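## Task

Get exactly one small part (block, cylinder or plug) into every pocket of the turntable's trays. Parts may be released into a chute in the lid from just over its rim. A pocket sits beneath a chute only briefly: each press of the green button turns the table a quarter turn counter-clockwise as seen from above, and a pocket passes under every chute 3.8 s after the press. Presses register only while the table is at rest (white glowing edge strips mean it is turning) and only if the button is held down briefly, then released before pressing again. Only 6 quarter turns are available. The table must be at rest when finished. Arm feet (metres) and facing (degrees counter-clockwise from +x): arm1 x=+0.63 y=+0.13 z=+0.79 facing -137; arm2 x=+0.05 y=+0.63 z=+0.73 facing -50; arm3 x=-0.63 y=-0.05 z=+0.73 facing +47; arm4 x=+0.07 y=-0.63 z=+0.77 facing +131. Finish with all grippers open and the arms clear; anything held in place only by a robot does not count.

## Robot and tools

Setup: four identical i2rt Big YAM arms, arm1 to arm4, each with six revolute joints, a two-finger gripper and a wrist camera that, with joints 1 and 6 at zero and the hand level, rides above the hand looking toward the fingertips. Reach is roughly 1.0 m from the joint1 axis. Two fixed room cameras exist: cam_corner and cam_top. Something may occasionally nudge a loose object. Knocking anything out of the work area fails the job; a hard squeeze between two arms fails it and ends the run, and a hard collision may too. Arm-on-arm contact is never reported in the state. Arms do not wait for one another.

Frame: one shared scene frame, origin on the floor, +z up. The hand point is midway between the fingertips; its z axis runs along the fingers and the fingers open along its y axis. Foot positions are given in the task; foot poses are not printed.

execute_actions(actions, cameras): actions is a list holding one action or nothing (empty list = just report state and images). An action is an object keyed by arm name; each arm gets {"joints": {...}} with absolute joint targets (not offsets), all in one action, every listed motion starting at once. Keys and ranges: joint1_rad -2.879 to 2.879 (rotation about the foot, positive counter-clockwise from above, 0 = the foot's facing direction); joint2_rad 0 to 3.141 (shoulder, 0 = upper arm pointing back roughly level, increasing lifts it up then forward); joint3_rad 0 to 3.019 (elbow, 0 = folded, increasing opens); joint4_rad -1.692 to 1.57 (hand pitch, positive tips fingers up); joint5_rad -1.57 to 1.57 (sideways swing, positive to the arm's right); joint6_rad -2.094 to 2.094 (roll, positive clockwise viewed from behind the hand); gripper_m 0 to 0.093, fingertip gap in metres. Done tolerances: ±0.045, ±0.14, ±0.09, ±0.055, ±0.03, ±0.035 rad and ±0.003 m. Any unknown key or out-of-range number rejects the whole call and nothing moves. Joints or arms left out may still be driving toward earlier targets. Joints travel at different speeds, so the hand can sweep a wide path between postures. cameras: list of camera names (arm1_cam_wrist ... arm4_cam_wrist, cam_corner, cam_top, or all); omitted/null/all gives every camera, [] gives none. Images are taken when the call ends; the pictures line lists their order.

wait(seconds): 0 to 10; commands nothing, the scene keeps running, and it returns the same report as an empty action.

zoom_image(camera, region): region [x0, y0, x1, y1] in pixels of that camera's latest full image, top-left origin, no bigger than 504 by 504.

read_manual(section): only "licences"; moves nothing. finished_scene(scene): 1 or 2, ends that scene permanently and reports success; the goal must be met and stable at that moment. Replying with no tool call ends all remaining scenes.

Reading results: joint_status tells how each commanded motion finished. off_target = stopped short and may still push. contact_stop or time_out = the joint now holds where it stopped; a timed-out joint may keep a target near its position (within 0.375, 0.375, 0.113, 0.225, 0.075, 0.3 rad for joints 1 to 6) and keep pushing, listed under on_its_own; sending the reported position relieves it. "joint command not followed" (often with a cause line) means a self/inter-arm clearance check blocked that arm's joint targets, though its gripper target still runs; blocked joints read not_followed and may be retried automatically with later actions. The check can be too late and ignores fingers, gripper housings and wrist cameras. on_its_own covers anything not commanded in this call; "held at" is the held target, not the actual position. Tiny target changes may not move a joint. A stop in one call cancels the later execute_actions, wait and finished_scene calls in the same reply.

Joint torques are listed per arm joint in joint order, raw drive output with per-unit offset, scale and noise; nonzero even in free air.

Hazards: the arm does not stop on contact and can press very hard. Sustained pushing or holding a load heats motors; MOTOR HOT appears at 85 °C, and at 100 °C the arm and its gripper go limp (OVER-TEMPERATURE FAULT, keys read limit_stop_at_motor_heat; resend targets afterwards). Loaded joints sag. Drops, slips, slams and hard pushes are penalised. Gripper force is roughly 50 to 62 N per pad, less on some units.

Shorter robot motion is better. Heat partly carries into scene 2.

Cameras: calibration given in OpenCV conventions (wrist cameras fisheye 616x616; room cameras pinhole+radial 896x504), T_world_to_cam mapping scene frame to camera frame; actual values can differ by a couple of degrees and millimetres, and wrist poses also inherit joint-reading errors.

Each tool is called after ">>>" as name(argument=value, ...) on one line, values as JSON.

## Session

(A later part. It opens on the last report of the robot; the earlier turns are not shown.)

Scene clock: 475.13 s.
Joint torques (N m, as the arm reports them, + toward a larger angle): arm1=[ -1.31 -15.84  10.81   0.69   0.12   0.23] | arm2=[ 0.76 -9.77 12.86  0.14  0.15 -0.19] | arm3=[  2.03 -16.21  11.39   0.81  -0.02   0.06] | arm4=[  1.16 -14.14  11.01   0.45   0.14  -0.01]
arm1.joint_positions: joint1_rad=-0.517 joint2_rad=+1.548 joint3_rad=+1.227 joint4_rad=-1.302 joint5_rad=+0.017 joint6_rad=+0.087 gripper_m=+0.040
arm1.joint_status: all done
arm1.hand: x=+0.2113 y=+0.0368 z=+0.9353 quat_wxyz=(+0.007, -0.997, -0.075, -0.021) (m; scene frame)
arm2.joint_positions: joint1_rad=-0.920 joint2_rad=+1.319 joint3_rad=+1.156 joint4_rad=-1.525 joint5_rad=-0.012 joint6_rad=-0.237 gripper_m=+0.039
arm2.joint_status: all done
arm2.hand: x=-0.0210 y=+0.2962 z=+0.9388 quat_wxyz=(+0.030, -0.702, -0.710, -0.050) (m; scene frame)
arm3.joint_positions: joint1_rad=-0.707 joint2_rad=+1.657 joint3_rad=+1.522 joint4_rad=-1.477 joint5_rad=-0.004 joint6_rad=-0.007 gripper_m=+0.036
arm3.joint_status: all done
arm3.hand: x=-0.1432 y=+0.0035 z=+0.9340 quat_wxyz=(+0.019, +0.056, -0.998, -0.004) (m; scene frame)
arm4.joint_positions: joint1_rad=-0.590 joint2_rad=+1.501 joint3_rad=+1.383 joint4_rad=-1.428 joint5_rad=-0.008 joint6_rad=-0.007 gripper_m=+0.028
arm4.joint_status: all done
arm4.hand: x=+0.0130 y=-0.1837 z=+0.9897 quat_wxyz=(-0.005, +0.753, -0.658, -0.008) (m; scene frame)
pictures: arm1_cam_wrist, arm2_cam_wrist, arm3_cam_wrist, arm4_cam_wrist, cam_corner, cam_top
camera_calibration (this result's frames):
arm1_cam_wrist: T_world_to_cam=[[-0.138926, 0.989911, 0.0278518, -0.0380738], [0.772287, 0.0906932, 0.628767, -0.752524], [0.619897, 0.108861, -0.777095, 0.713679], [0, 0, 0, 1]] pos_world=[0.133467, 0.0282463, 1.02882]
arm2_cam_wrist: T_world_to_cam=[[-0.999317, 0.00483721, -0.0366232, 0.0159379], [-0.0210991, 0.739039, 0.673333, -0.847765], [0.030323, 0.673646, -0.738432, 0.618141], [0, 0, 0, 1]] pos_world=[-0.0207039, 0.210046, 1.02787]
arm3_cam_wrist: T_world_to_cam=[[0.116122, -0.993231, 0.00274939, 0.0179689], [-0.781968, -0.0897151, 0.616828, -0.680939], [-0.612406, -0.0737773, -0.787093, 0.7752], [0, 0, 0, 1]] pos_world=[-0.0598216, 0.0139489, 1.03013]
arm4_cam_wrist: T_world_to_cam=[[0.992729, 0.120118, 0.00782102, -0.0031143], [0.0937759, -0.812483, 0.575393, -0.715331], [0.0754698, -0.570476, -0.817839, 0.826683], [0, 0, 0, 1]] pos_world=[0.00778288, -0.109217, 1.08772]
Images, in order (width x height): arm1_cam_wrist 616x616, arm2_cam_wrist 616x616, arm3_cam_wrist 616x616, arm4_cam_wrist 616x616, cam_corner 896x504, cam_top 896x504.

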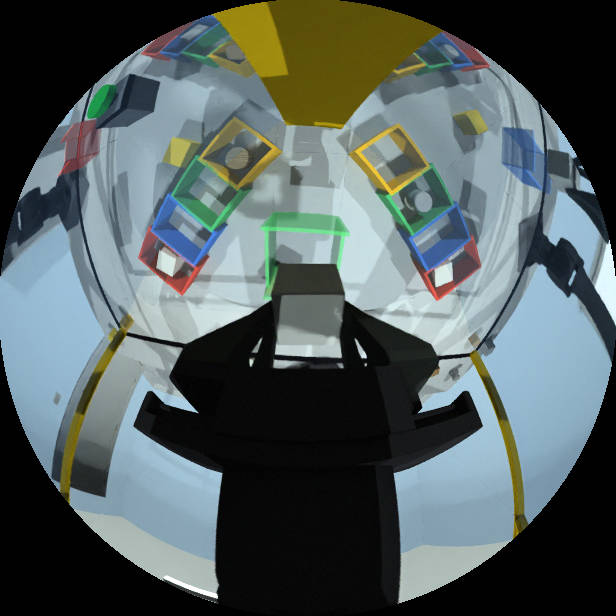

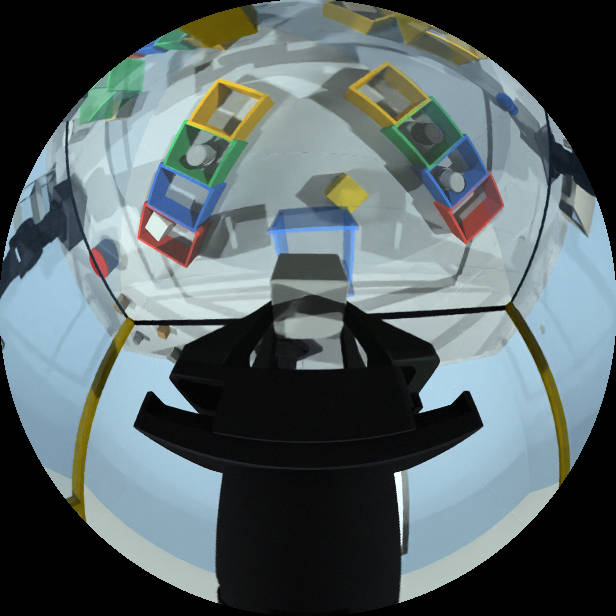

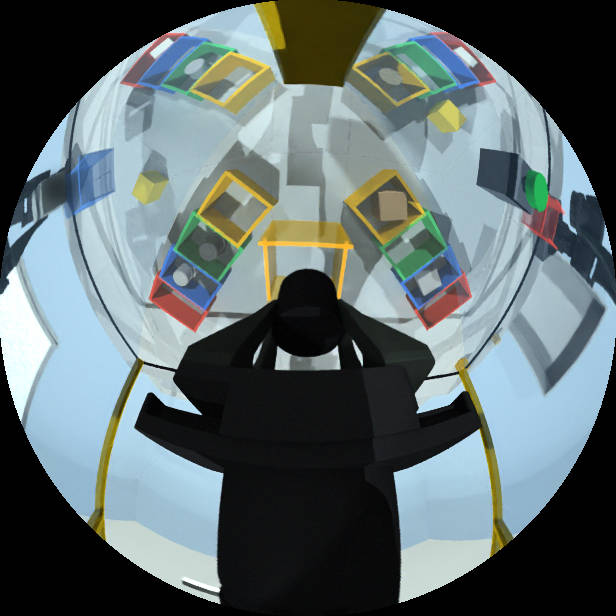

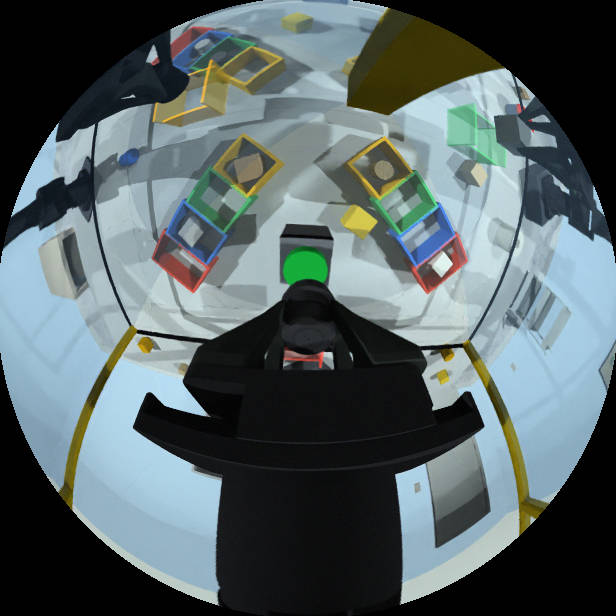

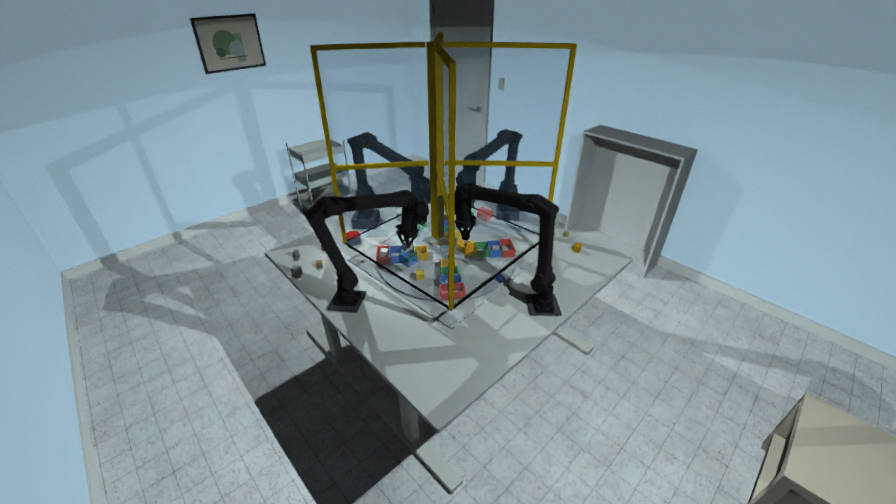

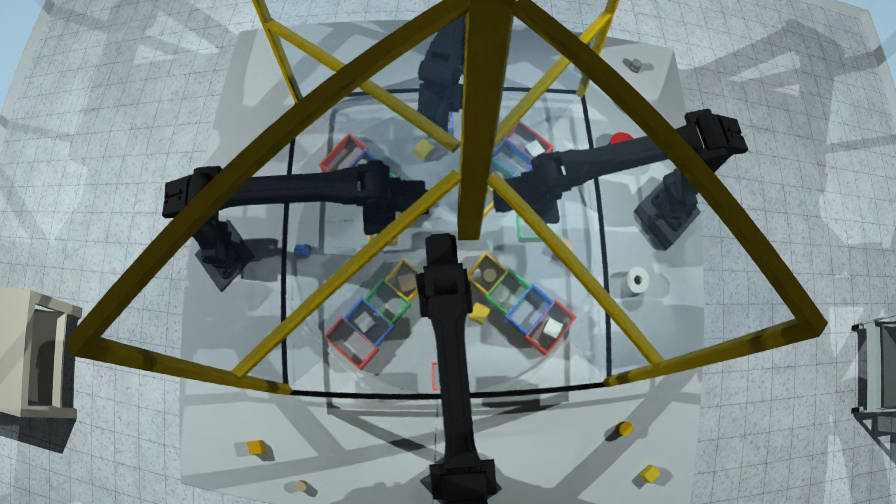

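>>> execute_actions(actions=[{"arm4":{"joints":{"joint2_rad":1.65}}}], cameras=[])

>>> wait(seconds=0.2)

>>> execute_actions(actions=[{"arm4":{"joints":{"joint2_rad":1.48}}}], cameras=[])

>>> execute_actions(actions=[{"arm4":{"joints":{"joint1_rad":-0.57,"joint2_rad":1.179,"joint3_rad":0.94,"joint4_rad":-1.33}}}], cameras=[])

>>> wait(seconds=0.5)

>>> execute_actions(actions=[{"arm1":{"joints":{"gripper_m":0.07}},"arm2":{"joints":{"gripper_m":0.07}},"arm3":{"joints":{"gripper_m":0.07}},"arm4":{"joints":{"gripper_m":0.07}}}], cameras=[])

>>> execute_actions(actions=[{"arm1":{"joints":{"joint2_rad":0.99,"joint3_rad":1.15,"joint4_rad":-1.6}},"arm2":{"joints":{"joint2_rad":0.99,"joint3_rad":1.15,"joint4_rad":-1.6}},"arm3":{"joints":{"joint2_rad":0.99,"joint3_rad":1.15,"joint4_rad":-1.6}},"arm4":{"joints":{"joint2_rad":0.99,"joint3_rad":1.15,"joint4_rad":-1.6}}}], cameras=[])

>>> execute_actions(actions=[{"arm1":{"joints":{"joint1_rad":-2.2,"joint6_rad":0,"gripper_m":0.085}},"arm2":{"joints":{"joint1_rad":0.9,"joint6_rad":0,"gripper_m":0.085}},"arm3":{"joints":{"joint1_rad":-2.15,"gripper_m":0.085}},"arm4":{"joints":{"joint1_rad":-1.98,"gripper_m":0.085}}}])

Scene clock: 491.40 s.
Joint torques (N m, as the arm reports them, + toward a larger angle): arm1=[ -1.31 -15.54  10.81   0.69   0.12   0.23] | arm2=[ 0.74 -9.68 12.81  0.15  0.14 -0.18] | arm3=[  2.04 -16.61  11.39   0.69  -0.01   0.11] | arm4=[  1.56 -10.51  10.21   0.66   0.36  -0.01]
arm1.joint_positions: joint1_rad=-0.517 joint2_rad=+1.548 joint3_rad=+1.227 joint4_rad=-1.302 joint5_rad=+0.017 joint6_rad=+0.087 gripper_m=+0.040
arm1.joint_status: not commanded
arm1.hand: x=+0.2113 y=+0.0368 z=+0.9353 quat_wxyz=(+0.007, -0.997, -0.075, -0.021) (m; scene frame)
arm2.joint_positions: joint1_rad=-0.920 joint2_rad=+1.319 joint3_rad=+1.156 joint4_rad=-1.525 joint5_rad=-0.012 joint6_rad=-0.237 gripper_m=+0.039
arm2.joint_status: not commanded
arm2.hand: x=-0.0210 y=+0.2962 z=+0.9388 quat_wxyz=(+0.030, -0.702, -0.710, -0.050) (m; scene frame)
arm3.joint_positions: joint1_rad=-0.707 joint2_rad=+1.657 joint3_rad=+1.522 joint4_rad=-1.477 joint5_rad=-0.004 joint6_rad=-0.007 gripper_m=+0.036
arm3.joint_status: not commanded
arm3.hand: x=-0.1432 y=+0.0035 z=+0.9340 quat_wxyz=(+0.019, +0.056, -0.998, -0.004) (m; scene frame)
arm4.joint_positions: joint1_rad=-0.596 joint2_rad=+1.618 joint3_rad=+1.392 joint4_rad=-1.437 joint5_rad=-0.014 joint6_rad=-0.007 gripper_m=+0.028
arm4.joint_status: all done
arm4.hand: x=+0.0141 y=-0.1752 z=+0.9424 quat_wxyz=(+0.036, +0.749, -0.661, +0.034) (m; scene frame)
pictures: none
No camera images: the call's "cameras" was empty. Leave "cameras" out to get every camera's image.

Scene clock: 491.60 s.
Joint torques (N m, as the arm reports them, + toward a larger angle): arm1=[ -1.42 -15.56  10.81   0.68   0.12   0.23] | arm2=[  0.64 -10.    12.84   0.17   0.13  -0.2 ] | arm3=[  2.05 -16.75  11.42   0.78  -0.02   0.06] | arm4=[  1.71 -11.27  10.12   0.72   0.34   0.  ]
arm1.joint_positions: joint1_rad=-0.517 joint2_rad=+1.548 joint3_rad=+1.227 joint4_rad=-1.302 joint5_rad=+0.017 joint6_rad=+0.087 gripper_m=+0.040
arm1.joint_status: not commanded
arm1.hand: x=+0.2113 y=+0.0368 z=+0.9353 quat_wxyz=(+0.007, -0.997, -0.075, -0.021) (m; scene frame)
arm2.joint_positions: joint1_rad=-0.920 joint2_rad=+1.319 joint3_rad=+1.156 joint4_rad=-1.525 joint5_rad=-0.012 joint6_rad=-0.237 gripper_m=+0.039
arm2.joint_status: not commanded
arm2.hand: x=-0.0210 y=+0.2962 z=+0.9388 quat_wxyz=(+0.030, -0.702, -0.710, -0.050) (m; scene frame)
arm3.joint_positions: joint1_rad=-0.707 joint2_rad=+1.657 joint3_rad=+1.522 joint4_rad=-1.477 joint5_rad=-0.004 joint6_rad=-0.007 gripper_m=+0.036
arm3.joint_status: not commanded
arm3.hand: x=-0.1432 y=+0.0035 z=+0.9340 quat_wxyz=(+0.019, +0.056, -0.998, -0.004) (m; scene frame)
arm4.joint_positions: joint1_rad=-0.596 joint2_rad=+1.618 joint3_rad=+1.392 joint4_rad=-1.437 joint5_rad=-0.014 joint6_rad=-0.007 gripper_m=+0.028
arm4.joint_status: all done
arm4.hand: x=+0.0141 y=-0.1752 z=+0.9424 quat_wxyz=(+0.036, +0.749, -0.661, +0.034) (m; scene frame)
wait: 0.20 s; no rest
pictures: arm1_cam_wrist, arm2_cam_wrist, arm3_cam_wrist, arm4_cam_wrist, cam_corner, cam_top
camera_calibration (this result's frames):
arm1_cam_wrist: T_world_to_cam=[[-0.138926, 0.989911, 0.0278518, -0.0380738], [0.772287, 0.0906932, 0.628767, -0.752524], [0.619897, 0.108861, -0.777095, 0.713679], [0, 0, 0, 1]] pos_world=[0.133467, 0.0282463, 1.02882]
arm2_cam_wrist: T_world_to_cam=[[-0.999317, 0.00483721, -0.0366232, 0.0159379], [-0.0210991, 0.739039, 0.673333, -0.847765], [0.030323, 0.673646, -0.738432, 0.618141], [0, 0, 0, 1]] pos_world=[-0.0207039, 0.210046, 1.02787]
arm3_cam_wrist: T_world_to_cam=[[0.116122, -0.993231, 0.00274939, 0.0179689], [-0.781968, -0.0897151, 0.616828, -0.680939], [-0.612406, -0.0737773, -0.787093, 0.7752], [0, 0, 0, 1]] pos_world=[-0.0598216, 0.0139489, 1.03013]
arm4_cam_wrist: T_world_to_cam=[[0.993531, 0.113526, 0.00277243, -0.001311], [0.0827429, -0.740423, 0.667029, -0.754935], [0.0777776, -0.662485, -0.745027, 0.708006], [0, 0, 0, 1]] pos_world=[0.008701, -0.0897792, 1.03105]
Images, in order (width x height): arm1_cam_wrist 616x616, arm2_cam_wrist 616x616, arm3_cam_wrist 616x616, arm4_cam_wrist 616x616, cam_corner 896x504, cam_top 896x504.

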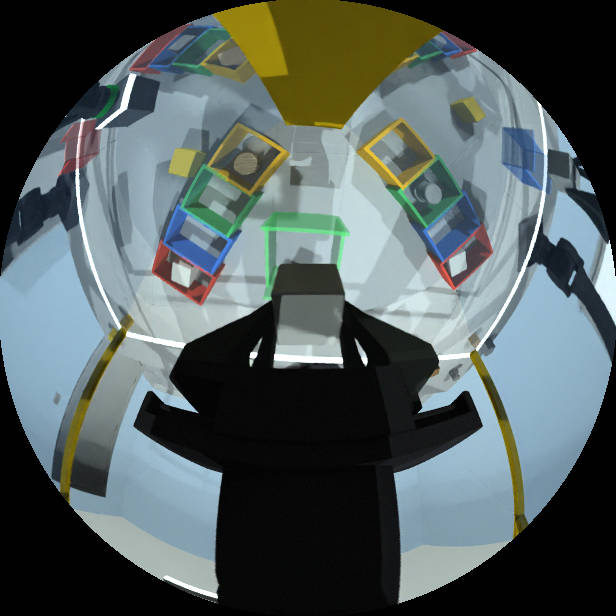

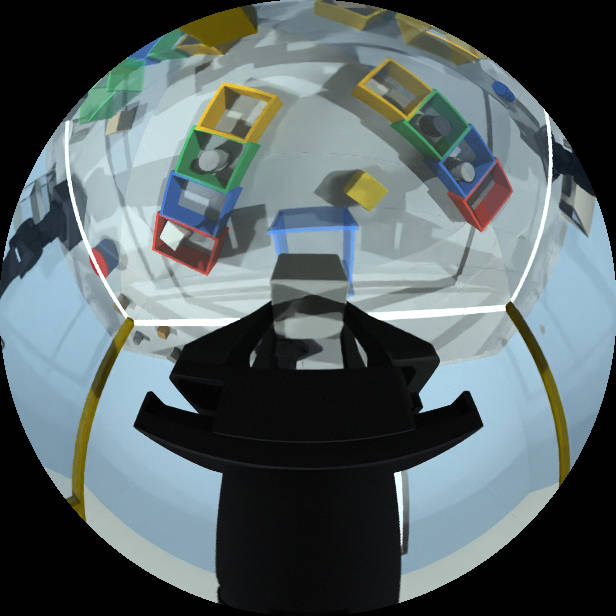

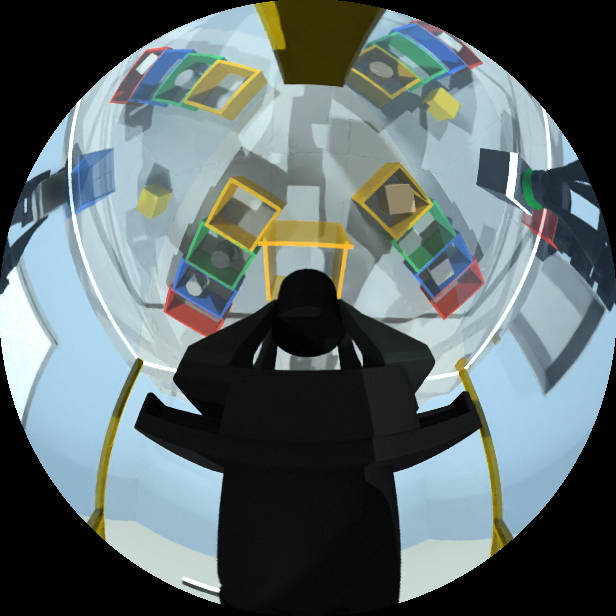

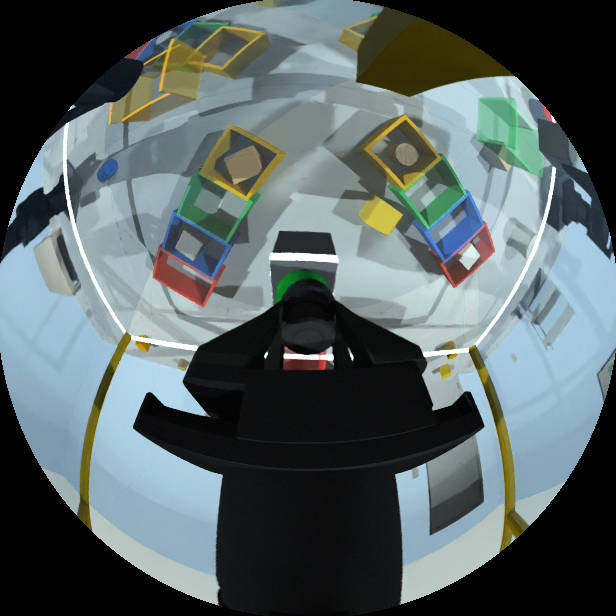

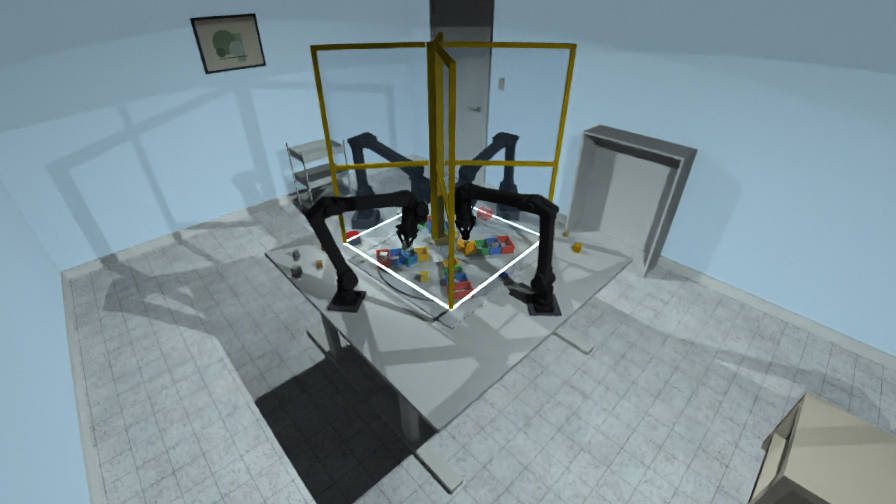

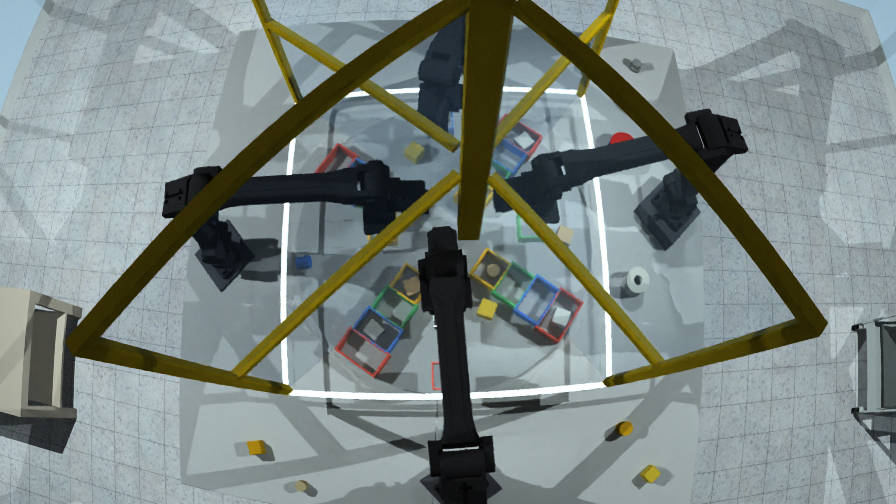

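Scene clock: 492.63 s.
Joint torques (N m, as the arm reports them, + toward a larger angle): arm1=[ -1.3  -15.52  10.8    0.68   0.12   0.23] | arm2=[ 0.71 -9.97 12.83  0.13  0.12 -0.21] | arm3=[  2.09 -16.75  11.43   0.87   0.02   0.08] | arm4=[  1.08 -11.3   10.67   0.8    0.26  -0.03]
arm1.joint_positions: joint1_rad=-0.517 joint2_rad=+1.548 joint3_rad=+1.227 joint4_rad=-1.302 joint5_rad=+0.017 joint6_rad=+0.087 gripper_m=+0.040
arm1.joint_status: not commanded
arm1.hand: x=+0.2113 y=+0.0368 z=+0.9353 quat_wxyz=(+0.007, -0.997, -0.075, -0.021) (m; scene frame)
arm2.joint_positions: joint1_rad=-0.920 joint2_rad=+1.319 joint3_rad=+1.156 joint4_rad=-1.525 joint5_rad=-0.012 joint6_rad=-0.237 gripper_m=+0.039
arm2.joint_status: not commanded
arm2.hand: x=-0.0210 y=+0.2962 z=+0.9388 quat_wxyz=(+0.030, -0.702, -0.710, -0.050) (m; scene frame)
arm3.joint_positions: joint1_rad=-0.707 joint2_rad=+1.657 joint3_rad=+1.522 joint4_rad=-1.477 joint5_rad=-0.004 joint6_rad=-0.007 gripper_m=+0.036
arm3.joint_status: not commanded
arm3.hand: x=-0.1432 y=+0.0035 z=+0.9340 quat_wxyz=(+0.019, +0.056, -0.998, -0.004) (m; scene frame)
arm4.joint_positions: joint1_rad=-0.596 joint2_rad=+1.477 joint3_rad=+1.392 joint4_rad=-1.432 joint5_rad=-0.012 joint6_rad=-0.007 gripper_m=+0.028
arm4.joint_status: all done
arm4.hand: x=+0.0152 y=-0.1843 z=+1.0032 quat_wxyz=(-0.013, +0.750, -0.661, -0.020) (m; scene frame)
pictures: none
No camera images: the call's "cameras" was empty. Leave "cameras" out to get every camera's image.

Scene clock: 493.90 s.
Joint torques (N m, as the arm reports them, + toward a larger angle): arm1=[ -1.34 -15.45  10.81   0.69   0.12   0.23] | arm2=[ 0.57 -9.83 12.8   0.16  0.13 -0.21] | arm3=[  2.37 -16.66  11.41   0.82   0.01   0.08] | arm4=[ 1.19 -7.1   8.1   0.52  0.25  0.01]
arm1.joint_positions: joint1_rad=-0.517 joint2_rad=+1.548 joint3_rad=+1.227 joint4_rad=-1.302 joint5_rad=+0.017 joint6_rad=+0.087 gripper_m=+0.040
arm1.joint_status: not commanded
arm1.hand: x=+0.2113 y=+0.0368 z=+0.9353 quat_wxyz=(+0.007, -0.997, -0.075, -0.021) (m; scene frame)
arm2.joint_positions: joint1_rad=-0.920 joint2_rad=+1.319 joint3_rad=+1.156 joint4_rad=-1.525 joint5_rad=-0.012 joint6_rad=-0.237 gripper_m=+0.039
arm2.joint_status: not commanded
arm2.hand: x=-0.0210 y=+0.2962 z=+0.9388 quat_wxyz=(+0.030, -0.702, -0.710, -0.050) (m; scene frame)
arm3.joint_positions: joint1_rad=-0.707 joint2_rad=+1.657 joint3_rad=+1.522 joint4_rad=-1.477 joint5_rad=-0.004 joint6_rad=-0.007 gripper_m=+0.036
arm3.joint_status: not commanded
arm3.hand: x=-0.1432 y=+0.0035 z=+0.9340 quat_wxyz=(+0.019, +0.056, -0.998, -0.004) (m; scene frame)
arm4.joint_positions: joint1_rad=-0.574 joint2_rad=+1.182 joint3_rad=+0.932 joint4_rad=-1.341 joint5_rad=-0.011 joint6_rad=-0.007 gripper_m=+0.028
arm4.joint_status: all done
arm4.hand: x=+0.0260 y=-0.3261 z=+0.9344 quat_wxyz=(+0.012, +0.758, -0.653, +0.008) (m; scene frame)
pictures: none
No camera images: the call's "cameras" was empty. Leave "cameras" out to get every camera's image.

Scene clock: 494.40 s.
Joint torques (N m, as the arm reports them, + toward a larger angle): arm1=[ -1.35 -15.47  10.82   0.7    0.12   0.23] | arm2=[ 0.95 -9.81 12.78  0.22  0.12 -0.19] | arm3=[  2.05 -16.48  11.39   0.75  -0.02   0.07] | arm4=[ 0.82 -7.74  8.06  0.49  0.25  0.03]
arm1.joint_positions: joint1_rad=-0.517 joint2_rad=+1.548 joint3_rad=+1.227 joint4_rad=-1.302 joint5_rad=+0.017 joint6_rad=+0.087 gripper_m=+0.040
arm1.joint_status: not commanded
arm1.hand: x=+0.2113 y=+0.0368 z=+0.9353 quat_wxyz=(+0.007, -0.997, -0.075, -0.021) (m; scene frame)
arm2.joint_positions: joint1_rad=-0.920 joint2_rad=+1.319 joint3_rad=+1.156 joint4_rad=-1.525 joint5_rad=-0.012 joint6_rad=-0.237 gripper_m=+0.039
arm2.joint_status: not commanded
arm2.hand: x=-0.0210 y=+0.2962 z=+0.9388 quat_wxyz=(+0.030, -0.702, -0.710, -0.050) (m; scene frame)
arm3.joint_positions: joint1_rad=-0.707 joint2_rad=+1.657 joint3_rad=+1.522 joint4_rad=-1.477 joint5_rad=-0.004 joint6_rad=-0.007 gripper_m=+0.036
arm3.joint_status: not commanded
arm3.hand: x=-0.1432 y=+0.0035 z=+0.9340 quat_wxyz=(+0.019, +0.056, -0.998, -0.004) (m; scene frame)
arm4.joint_positions: joint1_rad=-0.574 joint2_rad=+1.182 joint3_rad=+0.932 joint4_rad=-1.341 joint5_rad=-0.011 joint6_rad=-0.007 gripper_m=+0.028
arm4.joint_status: all done
arm4.hand: x=+0.0260 y=-0.3261 z=+0.9344 quat_wxyz=(+0.012, +0.758, -0.653, +0.008) (m; scene frame)
wait: 0.50 s; at rest by 0.27 s
pictures: arm1_cam_wrist, arm2_cam_wrist, arm3_cam_wrist, arm4_cam_wrist, cam_corner, cam_top
camera_calibration (this result's frames):
arm1_cam_wrist: T_world_to_cam=[[-0.138926, 0.989911, 0.0278518, -0.0380738], [0.772287, 0.0906932, 0.628767, -0.752524], [0.619897, 0.108861, -0.777095, 0.713679], [0, 0, 0, 1]] pos_world=[0.133467, 0.0282463, 1.02882]
arm2_cam_wrist: T_world_to_cam=[[-0.999317, 0.00483721, -0.0366232, 0.0159379], [-0.0210991, 0.739039, 0.673333, -0.847765], [0.030323, 0.673646, -0.738432, 0.618141], [0, 0, 0, 1]] pos_world=[-0.0207039, 0.210046, 1.02787]
arm3_cam_wrist: T_world_to_cam=[[0.116122, -0.993231, 0.00274939, 0.0179689], [-0.781968, -0.0897151, 0.616828, -0.680939], [-0.612406, -0.0737773, -0.787093, 0.7752], [0, 0, 0, 1]] pos_world=[-0.0598216, 0.0139489, 1.03013]
arm4_cam_wrist: T_world_to_cam=[[0.990735, 0.13571, 0.00529009, 0.00904518], [0.104021, -0.783286, 0.612898, -0.826218], [0.0873198, -0.606668, -0.790145, 0.661235], [0, 0, 0, 1]] pos_world=[0.0192437, -0.247242, 1.02881]
Images, in order (width x height): arm1_cam_wrist 616x616, arm2_cam_wrist 616x616, arm3_cam_wrist 616x616, arm4_cam_wrist 616x616, cam_corner 896x504, cam_top 896x504.

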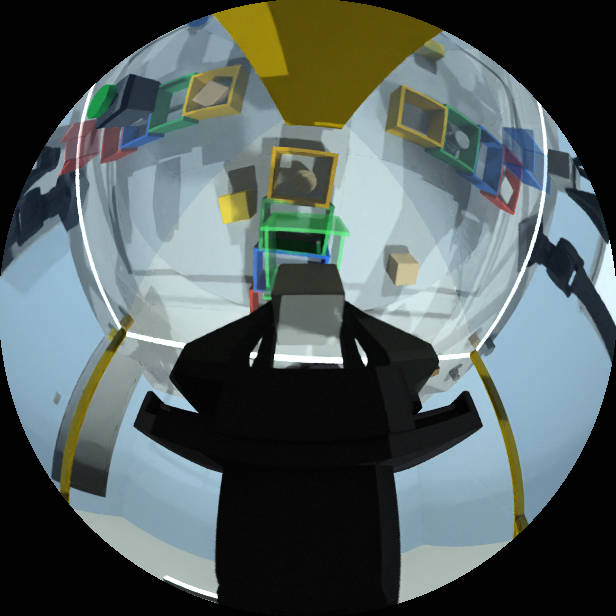

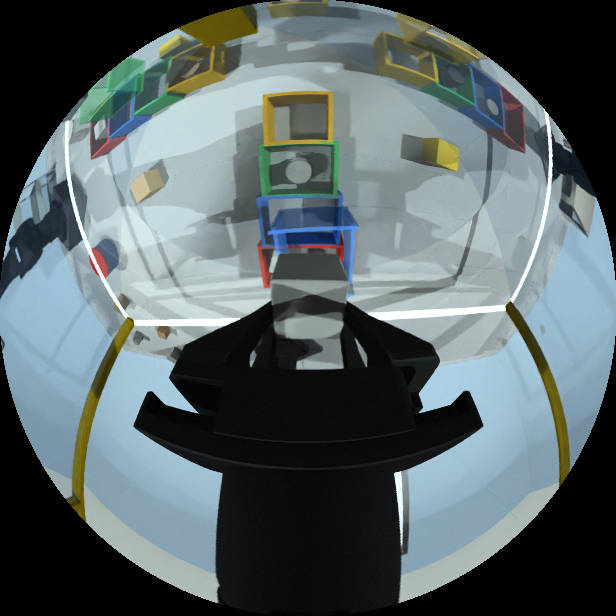

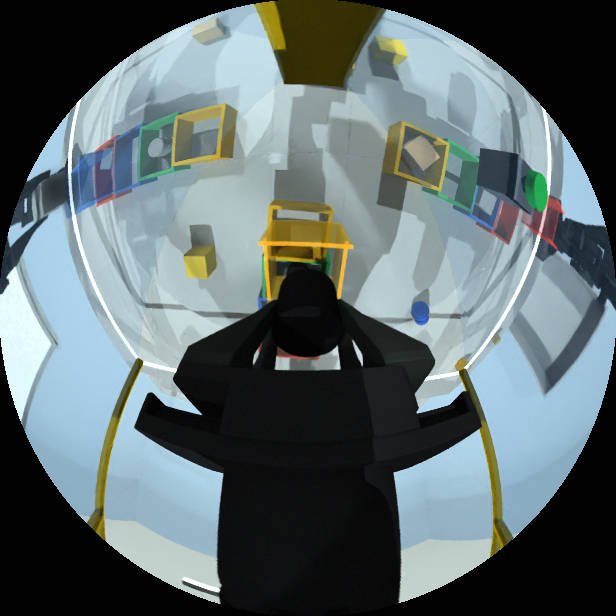

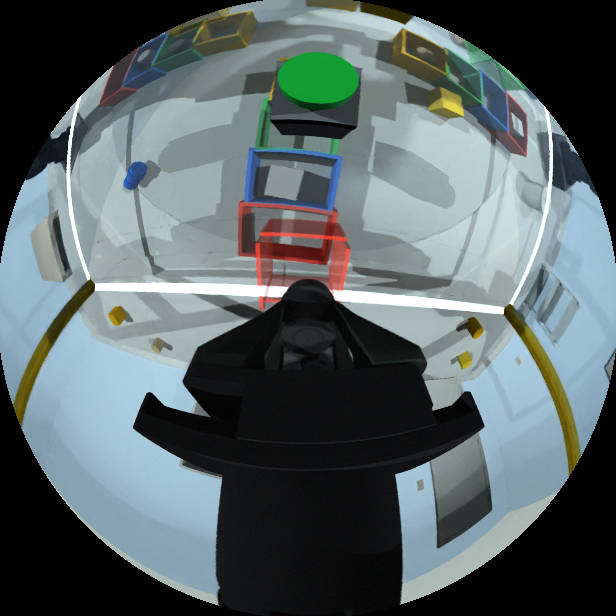

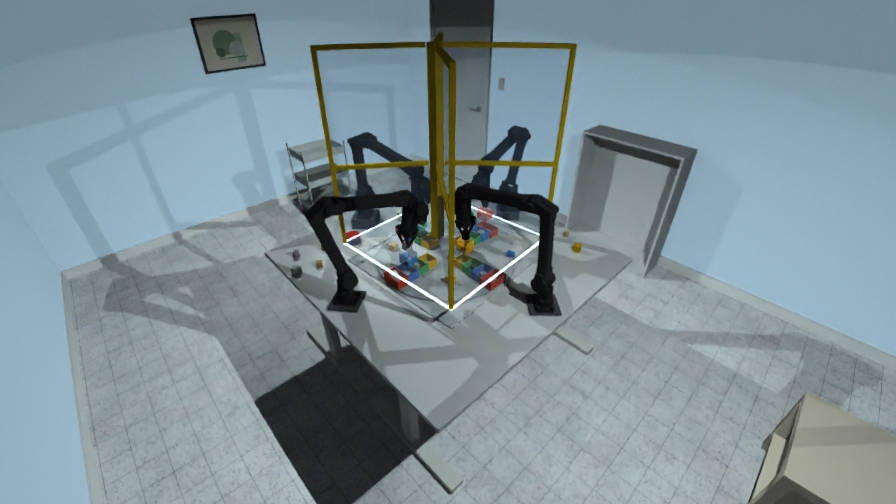

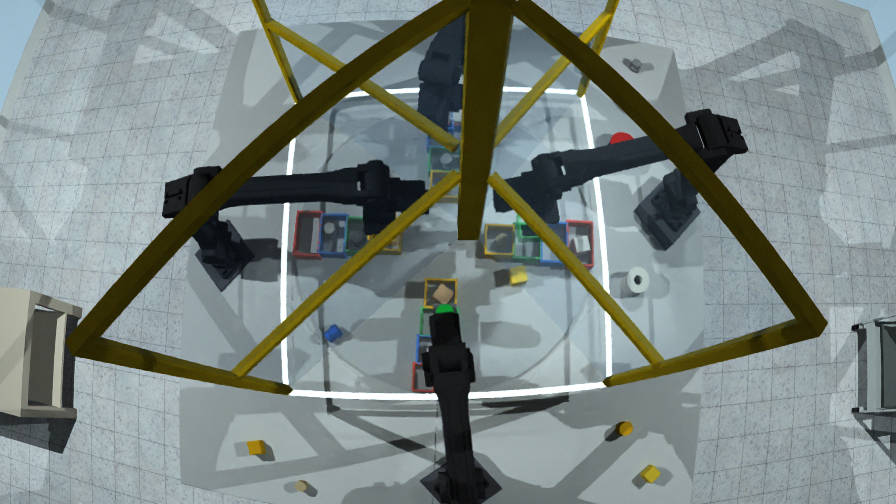

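Scene clock: 495.03 s.
Joint torques (N m, as the arm reports them, + toward a larger angle): arm1=[ -1.42 -15.56  10.82   0.7    0.12   0.22] | arm2=[ 0.87 -9.86 12.82  0.15  0.14 -0.2 ] | arm3=[  1.91 -17.11  11.34   0.7   -0.02   0.06] | arm4=[ 0.97 -7.4   8.09  0.49  0.28 -0.02]
arm1.joint_positions: joint1_rad=-0.517 joint2_rad=+1.548 joint3_rad=+1.227 joint4_rad=-1.302 joint5_rad=+0.017 joint6_rad=+0.087 gripper_m=+0.070
arm1.joint_status: all done
arm1.hand: x=+0.2113 y=+0.0368 z=+0.9353 quat_wxyz=(+0.007, -0.997, -0.075, -0.021) (m; scene frame)
arm2.joint_positions: joint1_rad=-0.920 joint2_rad=+1.319 joint3_rad=+1.156 joint4_rad=-1.525 joint5_rad=-0.012 joint6_rad=-0.237 gripper_m=+0.070
arm2.joint_status: all done
arm2.hand: x=-0.0210 y=+0.2962 z=+0.9388 quat_wxyz=(+0.030, -0.702, -0.710, -0.050) (m; scene frame)
arm3.joint_positions: joint1_rad=-0.707 joint2_rad=+1.657 joint3_rad=+1.522 joint4_rad=-1.477 joint5_rad=-0.004 joint6_rad=-0.007 gripper_m=+0.070
arm3.joint_status: all done
arm3.hand: x=-0.1432 y=+0.0035 z=+0.9340 quat_wxyz=(+0.019, +0.056, -0.998, -0.004) (m; scene frame)
arm4.joint_positions: joint1_rad=-0.574 joint2_rad=+1.182 joint3_rad=+0.932 joint4_rad=-1.341 joint5_rad=-0.011 joint6_rad=-0.007 gripper_m=+0.070
arm4.joint_status: all done
arm4.hand: x=+0.0260 y=-0.3261 z=+0.9344 quat_wxyz=(+0.012, +0.758, -0.653, +0.008) (m; scene frame)
pictures: none
No camera images: the call's "cameras" was empty. Leave "cameras" out to get every camera's image.

Scene clock: 496.53 s.
Joint torques (N m, as the arm reports them, + toward a larger angle): arm1=[-1.46 -3.84 10.71  0.06  0.11  0.22] | arm2=[ 0.96 -3.62  9.63  0.31  0.14 -0.19] | arm3=[ 1.68 -4.06  7.67  0.32 -0.01  0.06] | arm4=[ 0.91 -4.77 10.17 -0.33  0.27  0.03]
arm1.joint_positions: joint1_rad=-0.517 joint2_rad=+0.984 joint3_rad=+1.133 joint4_rad=-1.590 joint5_rad=+0.017 joint6_rad=+0.087 gripper_m=+0.070
arm1.joint_status: all done
arm1.hand: x=+0.3601 y=+0.0743 z=+1.0859 quat_wxyz=(-0.008, -0.995, -0.073, +0.068) (m; scene frame)
arm2.joint_positions: joint1_rad=-0.920 joint2_rad=+0.975 joint3_rad=+1.151 joint4_rad=-1.596 joint5_rad=-0.012 joint6_rad=-0.237 gripper_m=+0.070
arm2.joint_status: all done
arm2.hand: x=-0.0060 y=+0.3573 z=+1.0367 quat_wxyz=(-0.040, -0.700, -0.710, +0.064) (m; scene frame)
arm3.joint_positions: joint1_rad=-0.707 joint2_rad=+0.985 joint3_rad=+1.153 joint4_rad=-1.591 joint5_rad=-0.004 joint6_rad=-0.007 gripper_m=+0.070
arm3.joint_status: all done
arm3.hand: x=-0.3511 y=-0.0191 z=+1.0324 quat_wxyz=(-0.075, +0.056, -0.996, -0.008) (m; scene frame)
arm4.joint_positions: joint1_rad=-0.574 joint2_rad=+0.988 joint3_rad=+1.117 joint4_rad=-1.588 joint5_rad=-0.011 joint6_rad=-0.007 gripper_m=+0.070
arm4.joint_status: all done
arm4.hand: x=+0.0295 y=-0.3548 z=+1.0574 quat_wxyz=(-0.032, +0.757, -0.651, -0.042) (m; scene frame)
pictures: none
No camera images: the call's "cameras" was empty. Leave "cameras" out to get every camera's image.

Scene clock: 500.53 s.
Joint torques (N m, as the arm reports them, + toward a larger angle): arm1=[-1.5  -4.49 10.74  0.01  0.11 -0.02] | arm2=[19.36 -2.61  9.94  1.23 -2.2  -5.11] | arm3=[ 1.07 -4.75  7.8   0.46 -0.09  0.1 ] | arm4=[ 0.64 -4.7  10.14 -0.19  0.21 -0.03]
arm1.joint_positions: joint1_rad=-2.191 joint2_rad=+0.986 joint3_rad=+1.133 joint4_rad=-1.590 joint5_rad=+0.017 joint6_rad=+0.013 gripper_m=+0.085
arm1.joint_status: all done
arm1.hand: x=+0.5979 y=+0.4130 z=+1.0802 quat_wxyz=(+0.042, -0.746, +0.663, +0.041) (m; scene frame)
arm2.joint_positions: joint1_rad=+0.403 joint2_rad=+0.959 joint3_rad=+1.147 joint4_rad=-1.623 joint5_rad=+0.044 joint6_rad=+0.547 gripper_m=+0.085
arm2.joint_status: joint1_rad time_out (moved +1.324 of +1.820); joint6_rad time_out (moved +0.784 of +0.237); the others done
arm2.on_its_own: joint1_rad reads +0.403 and still pushes toward +0.637 since a time_out (your +0.900 is given up); joint6_rad reads +0.547 and still pushes toward +0.148 since a time_out (your +0.000 is given up)
arm2.hand: x=+0.2899 y=+0.5002 z=+1.0354 quat_wxyz=(-0.063, -0.487, -0.871, +0.021) (m; scene frame)
arm3.joint_positions: joint1_rad=-2.143 joint2_rad=+0.990 joint3_rad=+1.153 joint4_rad=-1.591 joint5_rad=-0.003 joint6_rad=-0.007 gripper_m=+0.085
arm3.joint_status: all done
arm3.hand: x=-0.5638 y=-0.3235 z=+1.0286 quat_wxyz=(-0.056, -0.613, -0.787, +0.039) (m; scene frame)
arm4.joint_positions: joint1_rad=-1.978 joint2_rad=+0.989 joint3_rad=+1.117 joint4_rad=-1.588 joint5_rad=-0.009 joint6_rad=-0.007 gripper_m=+0.085
arm4.joint_status: all done
arm4.hand: x=+0.3330 y=-0.5433 z=+1.0600 quat_wxyz=(-0.057, +0.157, -0.986, -0.009) (m; scene frame)
pictures: arm1_cam_wrist, arm2_cam_wrist, arm3_cam_wrist, arm4_cam_wrist, cam_corner, cam_top
camera_calibration (this result's frames):
arm1_cam_wrist: T_world_to_cam=[[0.994254, 0.104301, 0.0240846, -0.668462], [0.0786974, -0.864729, 0.496035, -0.223649], [0.0725636, -0.491289, -0.867968, 1.21899], [0, 0, 0, 1]] pos_world=[0.593767, 0.475205, 1.18509]
arm2_cam_wrist: T_world_to_cam=[[-0.857274, -0.513557, -0.0366206, 0.547265], [-0.467193, 0.746044, 0.474498, -0.725274], [-0.216361, 0.423884, -0.879494, 0.885166], [0, 0, 0, 1]] pos_world=[0.321829, 0.44693, 1.14268]
arm3_cam_wrist: T_world_to_cam=[[-0.969085, -0.246659, 0.0057322, -0.631587], [-0.215036, 0.855781, 0.47053, -0.321527], [-0.120966, 0.454751, -0.882365, 1.11403], [0, 0, 0, 1]] pos_world=[-0.546443, -0.387235, 1.13789]
arm4_cam_wrist: T_world_to_cam=[[0.297816, -0.954577, 0.00940473, -0.632366], [-0.831369, -0.25451, 0.494015, -0.380483], [-0.469181, -0.154944, -0.869403, 1.1167], [0, 0, 0, 1]] pos_world=[0.395942, -0.527452, 1.16477]
Images, in order (width x height): arm1_cam_wrist 616x616, arm2_cam_wrist 616x616, arm3_cam_wrist 616x616, arm4_cam_wrist 616x616, cam_corner 896x504, cam_top 896x504.

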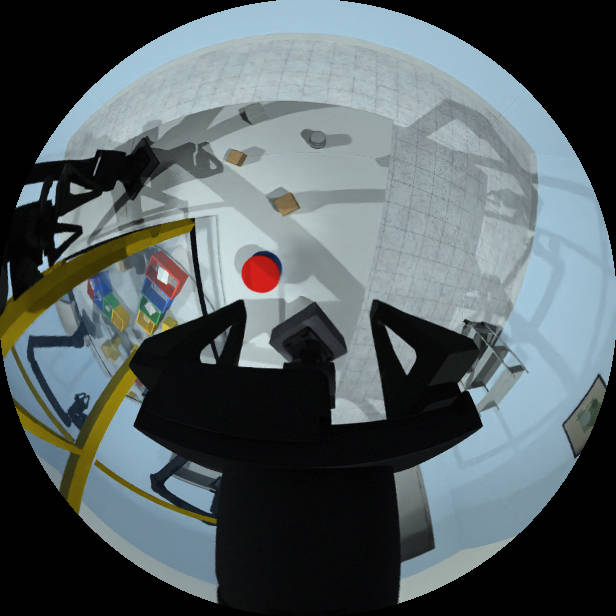

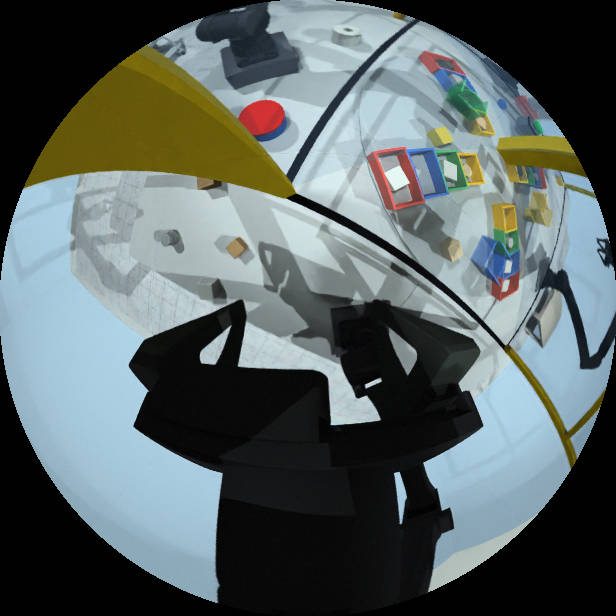

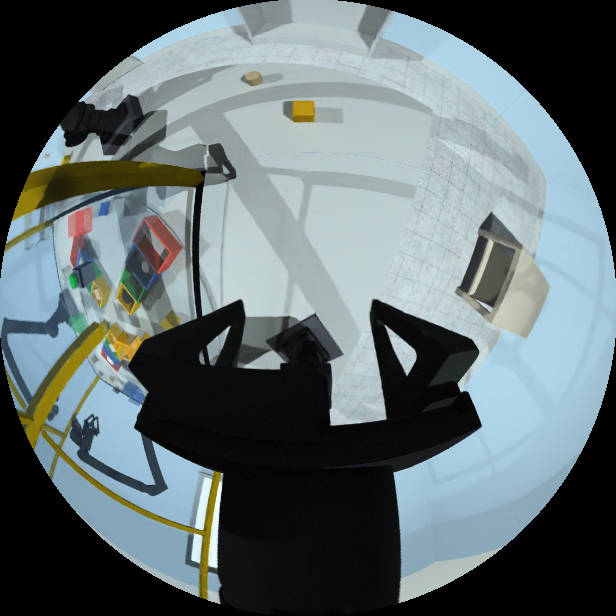

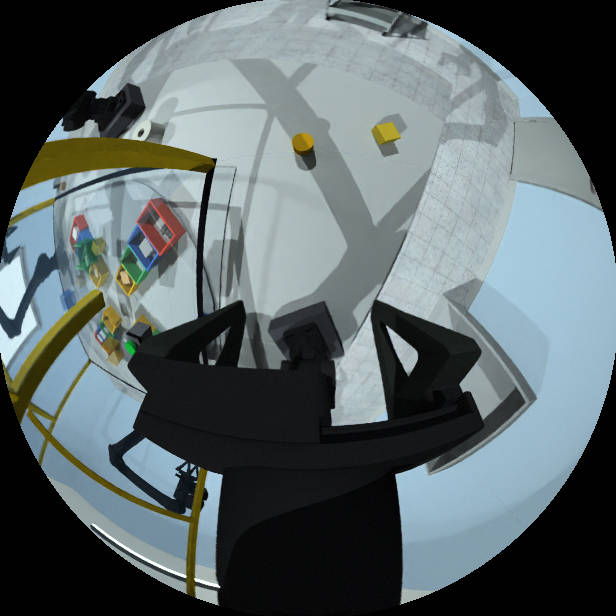

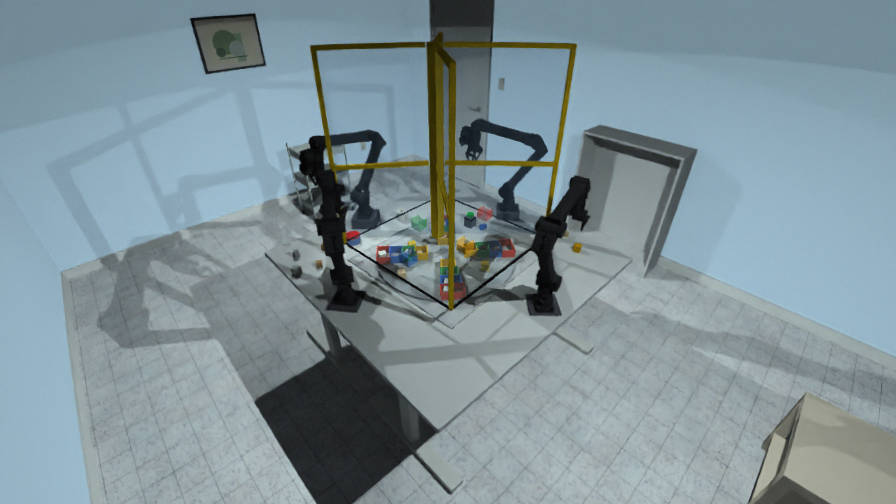

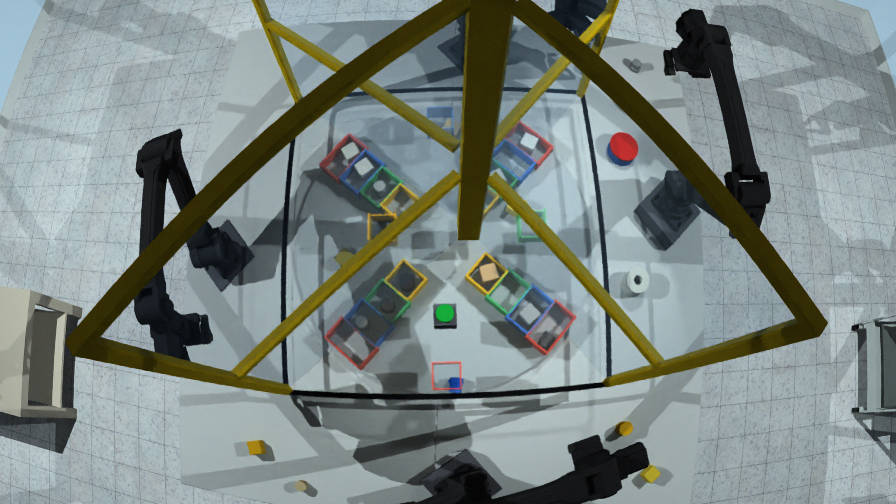

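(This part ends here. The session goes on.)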